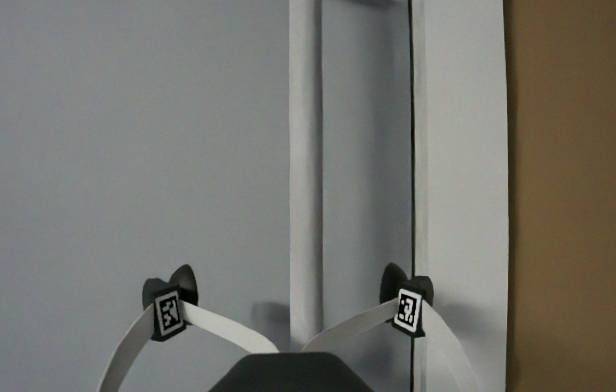

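Scene clock: 29.53 s.
r1.base_odometry: x=+0.316 y=-1.568 heading=-1.851 (m, m, rad; r1's odometry frame)
r1.turned_by_wheels: -0.001 (rad since the last result)
r1.turned_by_imu: -0.002 (rad since the last result)
r1.base_tilt: forward=+0.2 right=-0.2 (deg)
r1.lidar_m: 0.95 1.04 1.53 1.55 2.60 2.13 2.08 2.19 1.69 1.65 1.37 1.03
r1.base_status: not commanded
r1.joint_positions: lift_m=+0.900 arm_m=+0.519 wrist_yaw_rad=-0.005 wrist_pitch_rad=-0.013 wrist_roll_rad=-0.017 gripper_m=-0.034
r1.joint_status: all done
r1.motor_effort: lift_m=+20(20) arm_m=+4(5) wrist_yaw_rad=+13(17) wrist_pitch_rad=-4(4) wrist_roll_rad=-1(1) gripper_m=-21(20) wheel_0=-5(5) wheel_1=-3(3) wheel_2=-5(4) (%)
r1.hand_pose: x=+0.9782 y=-0.0887 z=+1.0820 quat_wxyz=(+1.000, -0.008, -0.007, -0.002) (m; r1's base frame)
r1.wrist_depth_mm: 274 273 270 268 267 268 281 / 274 272 271 268 268 267 281 / 276 271 270 268 267 267 279 / 276 273 271 267 268 268 281 / 273 273 270 266 268 267 281 / 274 272 182 199 181 268 279 / 274 151 270 143 265 266 279
r2.base_odometry: x=+0.185 y=+1.316 heading=+2.600 (m, m, rad; r2's odometry frame)
r2.turned_by_wheels: +0.000 (rad since the last result)
r2.turned_by_imu: -0.001 (rad since the last result)
r2.base_tilt: forward=+0.2 right=-0.3 (deg)
r2.lidar_m: 0.62 0.68 0.92 1.97 2.04 2.75 1.55 1.65 1.18 1.11 0.94 0.67
r2.base_status: not commanded
r2.joint_positions: lift_m=+0.860 arm_m=+0.449 wrist_yaw_rad=+0.000 wrist_pitch_rad=+0.022 wrist_roll_rad=-0.005 gripper_m=+0.060
r2.joint_status: all done
r2.motor_effort: lift_m=+21(23) arm_m=+5(5) wrist_yaw_rad=-1(1) wrist_pitch_rad=-8(8) wrist_roll_rad=+4(4) gripper_m=-23(24) wheel_0=-2(1) wheel_1=+0(0) wheel_2=+0(0) (%)
r2.hand_pose: x=+0.9085 y=-0.0874 z=+1.0315 quat_wxyz=(+1.000, -0.003, +0.011, +0.000) (m; r2's base frame)
r2.wrist_depth_mm: 603 609 609 615 615 615 627 / 609 609 615 615 615 621 621 / 615 621 615 621 615 621 627 / 621 621 621 236 621 621 627 / 627 621 209 236 186 634 634 / 535 177 199 216 187 175 484 / 345 359 205 - 186 345 345
pictures: r2_wrist_camera
Images, in order (width x height): r2_wrist_camera 616x392.

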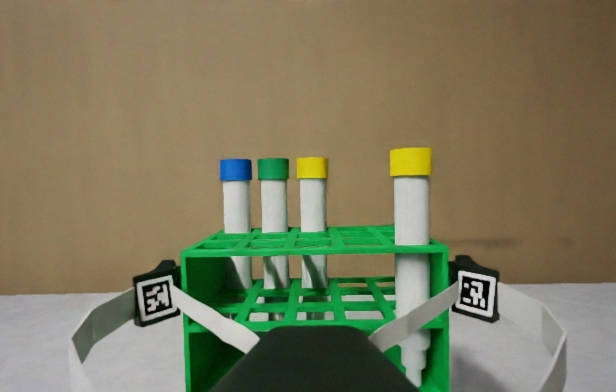

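Scene clock: 34.80 s.
r1.base_odometry: x=+0.316 y=-1.568 heading=-1.846 (m, m, rad; r1's odometry frame)
r1.turned_by_wheels: +0.005 (rad since the last result)
r1.turned_by_imu: +0.004 (rad since the last result)
r1.base_tilt: forward=+0.2 right=-0.3 (deg)
r1.lidar_m: 0.73 0.94 1.51 1.54 2.55 2.15 2.08 2.20 1.71 1.63 1.39 1.02
r1.base_status: not commanded
r1.joint_positions: lift_m=+0.900 arm_m=+0.321 wrist_yaw_rad=+0.027 wrist_pitch_rad=-0.013 wrist_roll_rad=-0.017 gripper_m=-0.034
r1.joint_status: all done
r1.on_its_own: wrist_yaw_rad is at rest, and its effort (-78) is outside its rest range (-13 to +13)
r1.motor_effort: lift_m=+20(20) arm_m=-8(10) wrist_yaw_rad=-78(78) wrist_pitch_rad=-6(7) wrist_roll_rad=-1(1) gripper_m=-27(27) wheel_0=+20(20) wheel_1=+9(8) wheel_2=+17(17) (%)
r1.hand_pose: x=+0.7831 y=-0.0795 z=+1.0818 quat_wxyz=(+1.000, -0.008, -0.006, +0.014) (m; r1's base frame)
r1.wrist_depth_mm: 329 304 279 257 246 466 459 / 332 304 279 258 247 459 459 / 330 303 279 257 246 462 459 / 330 304 279 257 248 462 455 / 330 306 278 257 248 459 459 / 332 303 195 197 245 462 455 / 327 293 276 164 243 462 455
r2.base_odometry: x=+0.185 y=+1.316 heading=+2.600 (m, m, rad; r2's odometry frame)
r2.turned_by_wheels: +0.000 (rad since the last result)
r2.turned_by_imu: -0.002 (rad since the last result)
r2.base_tilt: forward=+0.3 right=-0.2 (deg)
r2.lidar_m: 0.45 0.67 0.91 1.96 2.03 2.75 1.56 1.55 1.18 1.10 0.94 0.67
r2.base_status: not commanded
r2.joint_positions: lift_m=+0.860 arm_m=+0.051 wrist_yaw_rad=+0.000 wrist_pitch_rad=+0.022 wrist_roll_rad=-0.005 gripper_m=+0.060
r2.joint_status: all done
r2.motor_effort: lift_m=+22(22) arm_m=-4(3) wrist_yaw_rad=+1(1) wrist_pitch_rad=-8(8) wrist_roll_rad=+3(3) gripper_m=-23(21) wheel_0=-1(1) wheel_1=+0(0) wheel_2=+0(0) (%)
r2.hand_pose: x=+0.5101 y=-0.0874 z=+1.0315 quat_wxyz=(+1.000, -0.003, +0.011, +0.000) (m; r2's base frame)
r2.wrist_depth_mm: 991 1025 1025 976 1025 1008 1008 / 1008 1008 991 1008 1008 1042 991 / 1008 1025 1008 1008 1060 1042 1042 / 1025 1025 1042 236 1025 1025 1025 / 960 976 208 235 187 842 831 / 535 177 200 217 187 174 492 / 399 399 205 - 187 392 394
pictures: none
No camera images: the call's "cameras" was empty. Leave "cameras" out to get every camera's image.

Scene clock: 39.20 s.
r1.base_odometry: x=+0.508 y=-1.623 heading=-1.844 (m, m, rad; r1's odometry frame)
r1.turned_by_wheels: +0.003 (rad since the last result)
r1.turned_by_imu: -0.002 (rad since the last result)
r1.base_tilt: forward=+0.2 right=-0.3 (deg)
r1.lidar_m: 0.40 0.72 1.58 1.35 2.37 2.13 2.08 2.21 1.90 1.84 1.39 0.41
r1.base_status: done
r1.joint_positions: lift_m=+0.900 arm_m=+0.012 wrist_yaw_rad=+0.032 wrist_pitch_rad=-0.012 wrist_roll_rad=-0.016 gripper_m=-0.034
r1.joint_status: all done
r1.on_its_own: wrist_yaw_rad is at rest, and its effort (-92) is outside its rest range (-13 to +13)
r1.motor_effort: lift_m=+20(20) arm_m=-12(12) wrist_yaw_rad=-92(92) wrist_pitch_rad=-7(8) wrist_roll_rad=-3(2) gripper_m=-24(23) wheel_0=+13(22) wheel_1=+2(11) wheel_2=+18(20) (%)
r1.hand_pose: x=+0.4742 y=-0.0782 z=+1.0817 quat_wxyz=(+1.000, -0.008, -0.006, +0.016) (m; r1's base frame)
r1.wrist_depth_mm: 603 407 298 233 199 778 759 / 585 404 298 232 199 759 768 / 615 404 298 232 200 750 768 / 615 402 298 233 200 768 759 / 609 402 298 231 200 759 768 / 591 404 175 185 194 759 759 / 597 154 300 159 185 768 768
r2.base_odometry: x=+0.185 y=+1.316 heading=+2.600 (m, m, rad; r2's odometry frame)
r2.turned_by_wheels: +0.000 (rad since the last result)
r2.turned_by_imu: -0.002 (rad since the last result)
r2.base_tilt: forward=+0.2 right=-0.3 (deg)
r2.lidar_m: 0.48 0.65 0.91 1.95 2.04 2.75 1.34 1.41 1.19 1.10 0.93 0.68
r2.base_status: not commanded
r2.joint_positions: lift_m=+0.860 arm_m=+0.051 wrist_yaw_rad=+0.000 wrist_pitch_rad=+0.022 wrist_roll_rad=-0.005 gripper_m=+0.060
r2.joint_status: not commanded
r2.motor_effort: lift_m=+21(21) arm_m=-4(5) wrist_yaw_rad=-1(1) wrist_pitch_rad=-8(9) wrist_roll_rad=+2(3) gripper_m=-23(22) wheel_0=-1(1) wheel_1=+0(0) wheel_2=+0(0) (%)
r2.hand_pose: x=+0.5101 y=-0.0874 z=+1.0315 quat_wxyz=(+1.000, -0.003, +0.011, +0.000) (m; r2's base frame)
r2.wrist_depth_mm: 1008 1008 1008 1008 1008 1008 1008 / 1042 1008 976 1025 1060 1025 1025 / 1025 1025 1025 1025 1025 1025 1025 / 1008 1042 1008 235 1008 1025 1008 / 991 960 209 236 187 842 854 / 539 178 199 216 187 174 492 / 399 397 205 - 186 397 397
pictures: none
No camera images: the call's "cameras" was empty. Leave "cameras" out to get every camera's image.

Scene clock: 42.50 s.
r1.base_odometry: x=+0.562 y=-1.430 heading=-1.841 (m, m, rad; r1's odometry frame)
r1.turned_by_wheels: +0.003 (rad since the last result)
r1.turned_by_imu: +0.007 (rad since the last result)
r1.base_tilt: forward=+0.2 right=-0.3 (deg)
r1.lidar_m: 0.58 0.99 1.90 1.33 2.37 1.93 1.87 2.02 1.89 1.84 1.65 1.27
r1.base_status: done
r1.joint_positions: lift_m=+0.900 arm_m=+0.210 wrist_yaw_rad=+0.025 wrist_pitch_rad=-0.014 wrist_roll_rad=-0.016 gripper_m=-0.034
r1.joint_status: all done
r1.on_its_own: wrist_yaw_rad is at rest, and its effort (-74) is outside its rest range (-13 to +13)
r1.motor_effort: lift_m=+20(20) arm_m=-1(13) wrist_yaw_rad=-74(94) wrist_pitch_rad=+0(9) wrist_roll_rad=-3(3) gripper_m=-24(25) wheel_0=+14(13) wheel_1=+1(6) wheel_2=+20(27) (%)
r1.hand_pose: x=+0.6716 y=-0.0800 z=+1.0823 quat_wxyz=(+1.000, -0.008, -0.007, +0.013) (m; r1's base frame)
r1.wrist_depth_mm: 597 410 304 236 202 750 778 / 609 410 304 236 202 778 759 / 621 402 304 236 202 768 759 / 609 402 303 236 203 778 759 / 615 407 303 235 202 778 768 / 585 410 175 185 192 768 759 / 597 152 301 177 196 750 768
r2.base_odometry: x=+0.185 y=+1.316 heading=+2.600 (m, m, rad; r2's odometry frame)
r2.turned_by_wheels: +0.000 (rad since the last result)
r2.turned_by_imu: -0.001 (rad since the last result)
r2.base_tilt: forward=+0.3 right=-0.1 (deg)
r2.lidar_m: 0.45 0.66 0.91 1.96 2.05 2.75 1.36 1.44 1.19 1.10 0.94 0.67
r2.base_status: not commanded
r2.joint_positions: lift_m=+0.860 arm_m=+0.051 wrist_yaw_rad=+0.000 wrist_pitch_rad=+0.022 wrist_roll_rad=-0.005 gripper_m=+0.060
r2.joint_status: not commanded
r2.motor_effort: lift_m=+21(21) arm_m=-5(5) wrist_yaw_rad=+1(1) wrist_pitch_rad=-9(8) wrist_roll_rad=+2(2) gripper_m=-22(19) wheel_0=-1(1) wheel_1=+0(0) wheel_2=+0(0) (%)
r2.hand_pose: x=+0.5101 y=-0.0874 z=+1.0315 quat_wxyz=(+1.000, -0.003, +0.011, +0.000) (m; r2's base frame)
r2.wrist_depth_mm: 991 1008 1008 1025 1025 1025 1008 / 1008 1008 1025 1025 1008 991 1042 / 991 1008 1025 1025 1025 1025 1042 / 1025 1008 1025 236 1042 1025 1025 / 991 960 209 235 186 854 831 / 539 177 199 216 187 174 488 / 394 394 205 - 186 397 394
pictures: none
No camera images: the call's "cameras" was empty. Leave "cameras" out to get every camera's image.

Scene clock: 45.67 s.
r1.base_odometry: x=+0.755 y=-1.483 heading=-1.841 (m, m, rad; r1's odometry frame)
r1.turned_by_wheels: +0.000 (rad since the last result)
r1.turned_by_imu: +0.001 (rad since the last result)
r1.base_tilt: forward=+0.3 right=-0.3 (deg)
r1.lidar_m: 0.47 1.15 1.24 1.16 2.17 1.92 1.84 2.01 2.05 2.02 1.67 0.48
r1.base_status: done
r1.joint_positions: lift_m=+0.900 arm_m=+0.081 wrist_yaw_rad=+0.000 wrist_pitch_rad=-0.014 wrist_roll_rad=-0.017 gripper_m=-0.034
r1.joint_status: all done
r1.motor_effort: lift_m=+20(20) arm_m=-5(7) wrist_yaw_rad=-2(74) wrist_pitch_rad=-3(3) wrist_roll_rad=-1(3) gripper_m=-16(25) wheel_0=-3(11) wheel_1=+1(11) wheel_2=-1(17) (%)
r1.hand_pose: x=+0.5402 y=-0.0875 z=+1.0821 quat_wxyz=(+1.000, -0.008, -0.007, +0.000) (m; r1's base frame)
r1.wrist_depth_mm: 960 676 387 177 211 171 931 / 960 668 387 176 212 172 917 / 976 668 384 176 212 172 904 / 976 654 382 176 211 172 917 / 991 654 382 176 211 172 946 / 976 661 182 176 192 172 946 / 976 146 387 162 211 161 917
r2.base_odometry: x=+0.185 y=+1.316 heading=+2.600 (m, m, rad; r2's odometry frame)
r2.turned_by_wheels: +0.000 (rad since the last result)
r2.turned_by_imu: -0.001 (rad since the last result)
r2.base_tilt: forward=+0.2 right=-0.2 (deg)
r2.lidar_m: 0.47 0.66 0.94 1.97 2.04 2.73 1.17 1.37 1.17 1.11 0.96 0.68
r2.base_status: not commanded
r2.joint_positions: lift_m=+0.860 arm_m=+0.051 wrist_yaw_rad=+0.000 wrist_pitch_rad=+0.022 wrist_roll_rad=-0.005 gripper_m=+0.060
r2.joint_status: not commanded
r2.motor_effort: lift_m=+22(22) arm_m=-5(4) wrist_yaw_rad=+0(2) wrist_pitch_rad=-7(8) wrist_roll_rad=+3(3) gripper_m=-22(23) wheel_0=-1(1) wheel_1=+0(0) wheel_2=+0(0) (%)
r2.hand_pose: x=+0.5101 y=-0.0874 z=+1.0315 quat_wxyz=(+1.000, -0.003, +0.011, +0.000) (m; r2's base frame)
r2.wrist_depth_mm: 991 1008 991 1025 1025 991 1008 / 1025 1008 1025 1025 1025 991 1025 / 1008 1008 1025 1008 1008 1042 1025 / 1025 1042 1042 236 1042 1060 1025 / 991 931 209 236 186 866 831 / 535 177 200 217 187 173 488 / 394 397 204 - 187 394 394
pictures: none
No camera images: the call's "cameras" was empty. Leave "cameras" out to get every camera's image.

Scene clock: 48.80 s.
r1.base_odometry: x=+0.947 y=-1.537 heading=-1.841 (m, m, rad; r1's odometry frame)
r1.turned_by_wheels: +0.000 (rad since the last result)
r1.turned_by_imu: -0.001 (rad since the last result)
r1.base_tilt: forward=+0.2 right=-0.3 (deg)
r1.lidar_m: 0.37 1.33 0.99 0.96 1.98 1.89 1.85 1.98 2.30 2.24 1.66 0.37
r1.base_status: done
r1.joint_positions: lift_m=+0.900 arm_m=+0.021 wrist_yaw_rad=-0.002 wrist_pitch_rad=-0.013 wrist_roll_rad=-0.017 gripper_m=-0.034
r1.joint_status: all done
r1.motor_effort: lift_m=+20(20) arm_m=-4(8) wrist_yaw_rad=+6(13) wrist_pitch_rad=-5(4) wrist_roll_rad=-1(1) gripper_m=-19(22) wheel_0=-3(8) wheel_1=+2(5) wheel_2=-3(3) (%)
r1.hand_pose: x=+0.4800 y=-0.0879 z=+1.0820 quat_wxyz=(+1.000, -0.008, -0.007, -0.001) (m; r1's base frame)
r1.wrist_depth_mm: 1042 1060 544 132 177 132 - / 1060 1078 549 132 179 132 - / 1042 1042 544 132 179 133 - / 1060 1025 539 131 179 133 - / 1060 1042 539 132 179 133 - / 1042 1042 181 132 170 133 - / 1025 147 544 129 177 127 -
r2.base_odometry: x=+0.185 y=+1.316 heading=+2.600 (m, m, rad; r2's odometry frame)
r2.turned_by_wheels: +0.000 (rad since the last result)
r2.turned_by_imu: -0.001 (rad since the last result)
r2.base_tilt: forward=+0.3 right=-0.3 (deg)
r2.lidar_m: 0.47 0.65 0.92 1.96 2.05 2.75 0.94 1.24 1.16 1.10 0.93 0.67
r2.base_status: not commanded
r2.joint_positions: lift_m=+0.860 arm_m=+0.051 wrist_yaw_rad=+0.000 wrist_pitch_rad=+0.022 wrist_roll_rad=-0.005 gripper_m=+0.060
r2.joint_status: not commanded
r2.motor_effort: lift_m=+22(22) arm_m=-5(4) wrist_yaw_rad=+0(0) wrist_pitch_rad=-9(8) wrist_roll_rad=+3(3) gripper_m=-20(26) wheel_0=-1(1) wheel_1=+0(0) wheel_2=+0(0) (%)
r2.hand_pose: x=+0.5101 y=-0.0874 z=+1.0315 quat_wxyz=(+1.000, -0.003, +0.011, +0.000) (m; r2's base frame)
r2.wrist_depth_mm: 991 1008 1008 1008 1025 1008 1025 / 1008 1025 991 1025 1008 1008 1008 / 1008 1025 1008 1025 1042 1025 1025 / 1025 1042 1025 236 1042 1025 1042 / 976 931 209 235 186 842 842 / 539 177 200 216 187 174 492 / 397 399 204 - 187 394 394
pictures: r1_head_right_camera
Images, in order (width x height): r1_head_right_camera 420x672.

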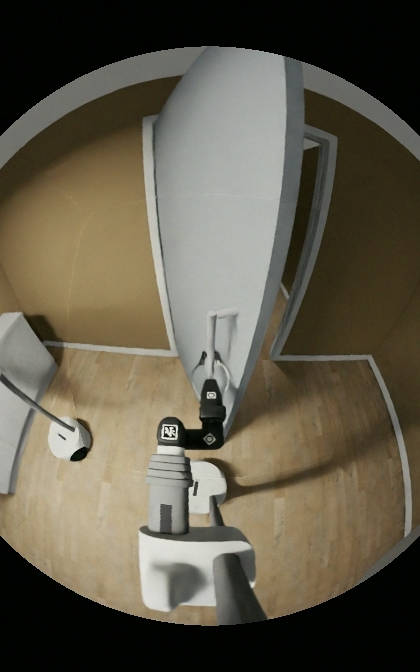

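Request:
{"method": "execute_actions", "body": {
  "actions": [
    {"r2":{"base":{"strafe_m":0.65}}}
  ],
  "cameras": []
}}

Request:
{"method": "execute_actions", "body": {
  "actions": [
    {"r2":{"base":{"translate_m":-1.75}}}
  ],
  "cameras": []
}}

Request:
{"method": "execute_actions", "body": {
  "actions": [
    {"r2":{"base":{"rotate_rad":-1.54},"pace":"slow"}}
  ],
  "cameras": []
}}

Request:
{"method": "execute_actions", "body": {
  "actions": [
    {"r2":{"base":{"translate_m":0.95}}}
  ],
  "cameras": ["r2_head_left_camera"]
}}

Scene clock: 53.57 s.
r1.base_odometry: x=+0.947 y=-1.537 heading=-1.841 (m, m, rad; r1's odometry frame)
r1.turned_by_wheels: +0.000 (rad since the last result)
r1.turned_by_imu: -0.002 (rad since the last result)
r1.base_tilt: forward=+0.2 right=-0.3 (deg)
r1.lidar_m: 0.37 1.33 1.87 1.12 1.06 1.90 1.83 1.97 2.31 2.24 1.69 0.36
r1.base_status: not commanded
r1.joint_positions: lift_m=+0.900 arm_m=+0.021 wrist_yaw_rad=-0.002 wrist_pitch_rad=-0.013 wrist_roll_rad=-0.017 gripper_m=-0.034
r1.joint_status: not commanded
r1.motor_effort: lift_m=+20(20) arm_m=-4(5) wrist_yaw_rad=+2(4) wrist_pitch_rad=-5(4) wrist_roll_rad=-1(1) gripper_m=-15(15) wheel_0=-3(3) wheel_1=+2(2) wheel_2=-3(2) (%)
r1.hand_pose: x=+0.4800 y=-0.0879 z=+1.0820 quat_wxyz=(+1.000, -0.008, -0.007, -0.001) (m; r1's base frame)
r1.wrist_depth_mm: 1060 1060 544 132 178 132 - / 1042 1042 544 132 178 132 - / 1078 1025 539 132 179 133 - / 1042 1060 535 132 179 133 - / 1042 1042 539 131 180 133 - / 1042 1042 181 132 170 133 - / 1042 147 539 129 178 127 -
r2.base_odometry: x=-0.150 y=+0.759 heading=+2.600 (m, m, rad; r2's odometry frame)
r2.turned_by_wheels: +0.000 (rad since the last result)
r2.turned_by_imu: +0.001 (rad since the last result)
r2.base_tilt: forward=+0.3 right=-0.2 (deg)
r2.lidar_m: 0.47 0.66 1.40 1.32 1.39 1.86 3.52 1.08 1.66 1.76 0.92 0.66
r2.base_status: done
r2.joint_positions: lift_m=+0.860 arm_m=+0.051 wrist_yaw_rad=+0.000 wrist_pitch_rad=+0.022 wrist_roll_rad=-0.005 gripper_m=+0.060
r2.joint_status: not commanded
r2.motor_effort: lift_m=+20(22) arm_m=-4(4) wrist_yaw_rad=+0(0) wrist_pitch_rad=-9(8) wrist_roll_rad=+3(3) gripper_m=-23(22) wheel_0=+1(5) wheel_1=+0(9) wheel_2=+1(1) (%)
r2.hand_pose: x=+0.5101 y=-0.0874 z=+1.0316 quat_wxyz=(+1.000, -0.003, +0.011, +0.000) (m; r2's base frame)
r2.wrist_depth_mm: 976 991 991 991 991 1008 991 / 976 1008 1008 1008 991 1008 991 / 1042 1008 991 1008 991 1008 1008 / 1008 991 1008 238 1008 1025 1008 / 1025 1008 208 236 185 842 831 / 539 177 199 218 186 174 488 / 392 397 206 - 187 389 387
pictures: none
No camera images: the call's "cameras" was empty. Leave "cameras" out to get every camera's image.

Scene clock: 60.87 s.
r1.base_odometry: x=+0.947 y=-1.537 heading=-1.841 (m, m, rad; r1's odometry frame)
r1.turned_by_wheels: +0.000 (rad since the last result)
r1.turned_by_imu: -0.002 (rad since the last result)
r1.base_tilt: forward=+0.2 right=-0.3 (deg)
r1.lidar_m: 0.35 1.31 1.86 1.83 1.99 1.90 0.35 0.42 0.60 2.21 1.71 0.34
r1.base_status: not commanded
r1.joint_positions: lift_m=+0.900 arm_m=+0.021 wrist_yaw_rad=-0.002 wrist_pitch_rad=-0.013 wrist_roll_rad=-0.017 gripper_m=-0.034
r1.joint_status: not commanded
r1.motor_effort: lift_m=+20(20) arm_m=-5(5) wrist_yaw_rad=+3(3) wrist_pitch_rad=-4(4) wrist_roll_rad=-1(1) gripper_m=-16(20) wheel_0=-3(3) wheel_1=+2(2) wheel_2=-3(2) (%)
r1.hand_pose: x=+0.4800 y=-0.0879 z=+1.0820 quat_wxyz=(+1.000, -0.008, -0.007, -0.001) (m; r1's base frame)
r1.wrist_depth_mm: 1078 1042 549 132 178 132 - / 1060 1060 539 132 179 133 - / 1042 1042 544 132 179 133 - / 1042 1042 544 132 179 133 - / 1060 1042 535 131 179 133 - / 1060 1025 182 132 171 133 - / 1060 146 549 129 178 127 -
r2.base_odometry: x=+1.350 y=-0.143 heading=+2.600 (m, m, rad; r2's odometry frame)
r2.turned_by_wheels: +0.000 (rad since the last result)
r2.turned_by_imu: +0.006 (rad since the last result)
r2.base_tilt: forward=+0.1 right=-0.1 (deg)
r2.lidar_m: 0.46 1.88 1.34 1.28 1.35 1.79 1.70 1.77 1.88 1.81 0.54 0.55
r2.base_status: done
r2.joint_positions: lift_m=+0.860 arm_m=+0.051 wrist_yaw_rad=+0.000 wrist_pitch_rad=+0.022 wrist_roll_rad=-0.005 gripper_m=+0.060
r2.joint_status: not commanded
r2.motor_effort: lift_m=+20(20) arm_m=-4(5) wrist_yaw_rad=+1(0) wrist_pitch_rad=-9(9) wrist_roll_rad=+3(3) gripper_m=-24(21) wheel_0=+2(4) wheel_1=+0(5) wheel_2=-2(8) (%)
r2.hand_pose: x=+0.5101 y=-0.0874 z=+1.0316 quat_wxyz=(+1.000, -0.003, +0.011, +0.000) (m; r2's base frame)
r2.wrist_depth_mm: 1983 - - - - - - / 1983 - - - - - - / - - - - - - - / 1983 - - 236 - - - / 1983 - 208 235 186 - - / 1983 178 199 216 187 174 - / 1863 - 205 - 186 - -
pictures: none
No camera images: the call's "cameras" was empty. Leave "cameras" out to get every camera's image.

Scene clock: 63.70 s.
r1.base_odometry: x=+0.947 y=-1.537 heading=-1.841 (m, m, rad; r1's odometry frame)
r1.turned_by_wheels: +0.000 (rad since the last result)
r1.turned_by_imu: -0.001 (rad since the last result)
r1.base_tilt: forward=+0.3 right=-0.2 (deg)
r1.lidar_m: 0.37 1.30 1.85 1.81 1.94 1.88 1.85 0.57 0.54 0.51 1.67 0.36
r1.base_status: not commanded
r1.joint_positions: lift_m=+0.900 arm_m=+0.021 wrist_yaw_rad=-0.002 wrist_pitch_rad=-0.013 wrist_roll_rad=-0.017 gripper_m=-0.034
r1.joint_status: not commanded
r1.motor_effort: lift_m=+20(20) arm_m=-5(4) wrist_yaw_rad=+4(3) wrist_pitch_rad=-4(4) wrist_roll_rad=-1(1) gripper_m=-20(19) wheel_0=-3(3) wheel_1=+2(2) wheel_2=-2(2) (%)
r1.hand_pose: x=+0.4800 y=-0.0879 z=+1.0820 quat_wxyz=(+1.000, -0.008, -0.007, -0.001) (m; r1's base frame)
r1.wrist_depth_mm: 1025 1042 549 132 179 132 - / 1042 1060 544 132 179 133 - / 1060 1042 539 132 179 133 - / 1060 1060 535 131 179 133 - / 1060 1042 539 132 179 133 - / 1042 1042 181 132 171 133 - / 1042 147 539 129 178 127 -
r2.base_odometry: x=+1.350 y=-0.143 heading=+1.061 (m, m, rad; r2's odometry frame)
r2.turned_by_wheels: -1.540 (rad since the last result)
r2.turned_by_imu: -1.574 (rad since the last result)
r2.base_tilt: forward=+0.2 right=-0.1 (deg)
r2.lidar_m: 0.46 0.56 0.55 2.39 1.83 1.36 1.27 1.35 1.74 1.66 1.78 1.87
r2.base_status: done
r2.joint_positions: lift_m=+0.860 arm_m=+0.051 wrist_yaw_rad=+0.000 wrist_pitch_rad=+0.022 wrist_roll_rad=-0.005 gripper_m=+0.060
r2.joint_status: not commanded
r2.motor_effort: lift_m=+20(20) arm_m=-4(4) wrist_yaw_rad=+0(2) wrist_pitch_rad=-8(9) wrist_roll_rad=+2(3) gripper_m=-25(21) wheel_0=+0(5) wheel_1=+2(4) wheel_2=+2(6) (%)
r2.hand_pose: x=+0.5101 y=-0.0875 z=+1.0316 quat_wxyz=(+1.000, -0.003, +0.011, +0.000) (m; r2's base frame)
r2.wrist_depth_mm: 878 - - - 1537 1537 1537 / 691 - - - 1576 1537 1576 / 798 - - - 1576 1499 1576 / 750 - - 234 1618 1618 1576 / 741 - 209 236 185 1576 1618 / 715 177 199 217 186 174 1618 / 707 - 204 - 186 1576 1661
pictures: none
No camera images: the call's "cameras" was empty. Leave "cameras" out to get every camera's image.

Scene clock: 68.37 s.
r1.base_odometry: x=+0.947 y=-1.537 heading=-1.841 (m, m, rad; r1's odometry frame)
r1.turned_by_wheels: +0.000 (rad since the last result)
r1.turned_by_imu: -0.001 (rad since the last result)
r1.base_tilt: forward=+0.2 right=-0.3 (deg)
r1.lidar_m: 0.35 1.31 1.87 1.80 1.97 1.90 1.83 1.98 2.31 0.60 0.45 0.37
r1.base_status: not commanded
r1.joint_positions: lift_m=+0.900 arm_m=+0.021 wrist_yaw_rad=-0.002 wrist_pitch_rad=-0.013 wrist_roll_rad=-0.017 gripper_m=-0.034
r1.joint_status: not commanded
r1.motor_effort: lift_m=+20(20) arm_m=-5(4) wrist_yaw_rad=+6(3) wrist_pitch_rad=-4(4) wrist_roll_rad=-1(1) gripper_m=-18(18) wheel_0=-3(3) wheel_1=+2(2) wheel_2=-3(3) (%)
r1.hand_pose: x=+0.4800 y=-0.0879 z=+1.0820 quat_wxyz=(+1.000, -0.008, -0.007, -0.001) (m; r1's base frame)
r1.wrist_depth_mm: 1060 1008 544 132 178 132 - / 1025 1042 544 132 179 133 - / 1042 1042 539 132 178 133 - / 1042 1060 539 132 179 133 - / 1060 1025 535 132 179 133 - / 1060 1042 180 131 170 133 - / 1042 147 544 129 178 127 -
r2.base_odometry: x=+1.814 y=+0.686 heading=+1.061 (m, m, rad; r2's odometry frame)
r2.turned_by_wheels: +0.000 (rad since the last result)
r2.turned_by_imu: -0.007 (rad since the last result)
r2.base_tilt: forward=+0.3 right=-0.1 (deg)
r2.lidar_m: 0.46 1.06 0.43 0.33 0.44 0.52 2.23 2.33 1.76 1.68 1.22 0.90
r2.base_status: done
r2.joint_positions: lift_m=+0.860 arm_m=+0.051 wrist_yaw_rad=+0.000 wrist_pitch_rad=+0.022 wrist_roll_rad=-0.005 gripper_m=+0.060
r2.joint_status: not commanded
r2.motor_effort: lift_m=+20(20) arm_m=-4(4) wrist_yaw_rad=-1(0) wrist_pitch_rad=-8(9) wrist_roll_rad=+3(4) gripper_m=-21(23) wheel_0=+0(5) wheel_1=+1(4) wheel_2=+2(8) (%)
r2.hand_pose: x=+0.5101 y=-0.0874 z=+1.0316 quat_wxyz=(+1.000, -0.003, +0.011, +0.000) (m; r2's base frame)
r2.wrist_depth_mm: - - - - 585 585 585 / - - - - 591 597 597 / - - - - 591 597 597 / - - - 236 580 609 603 / - - 209 235 186 597 603 / - 178 199 217 186 174 603 / - - 205 - 186 609 615
pictures: r2_head_left_camera
Images, in order (width x height): r2_head_left_camera 420x672.

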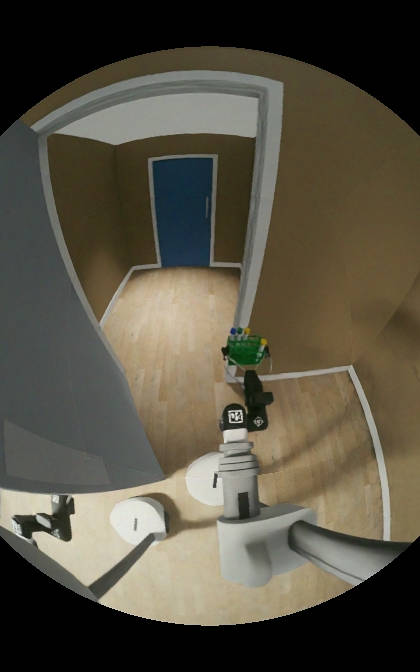

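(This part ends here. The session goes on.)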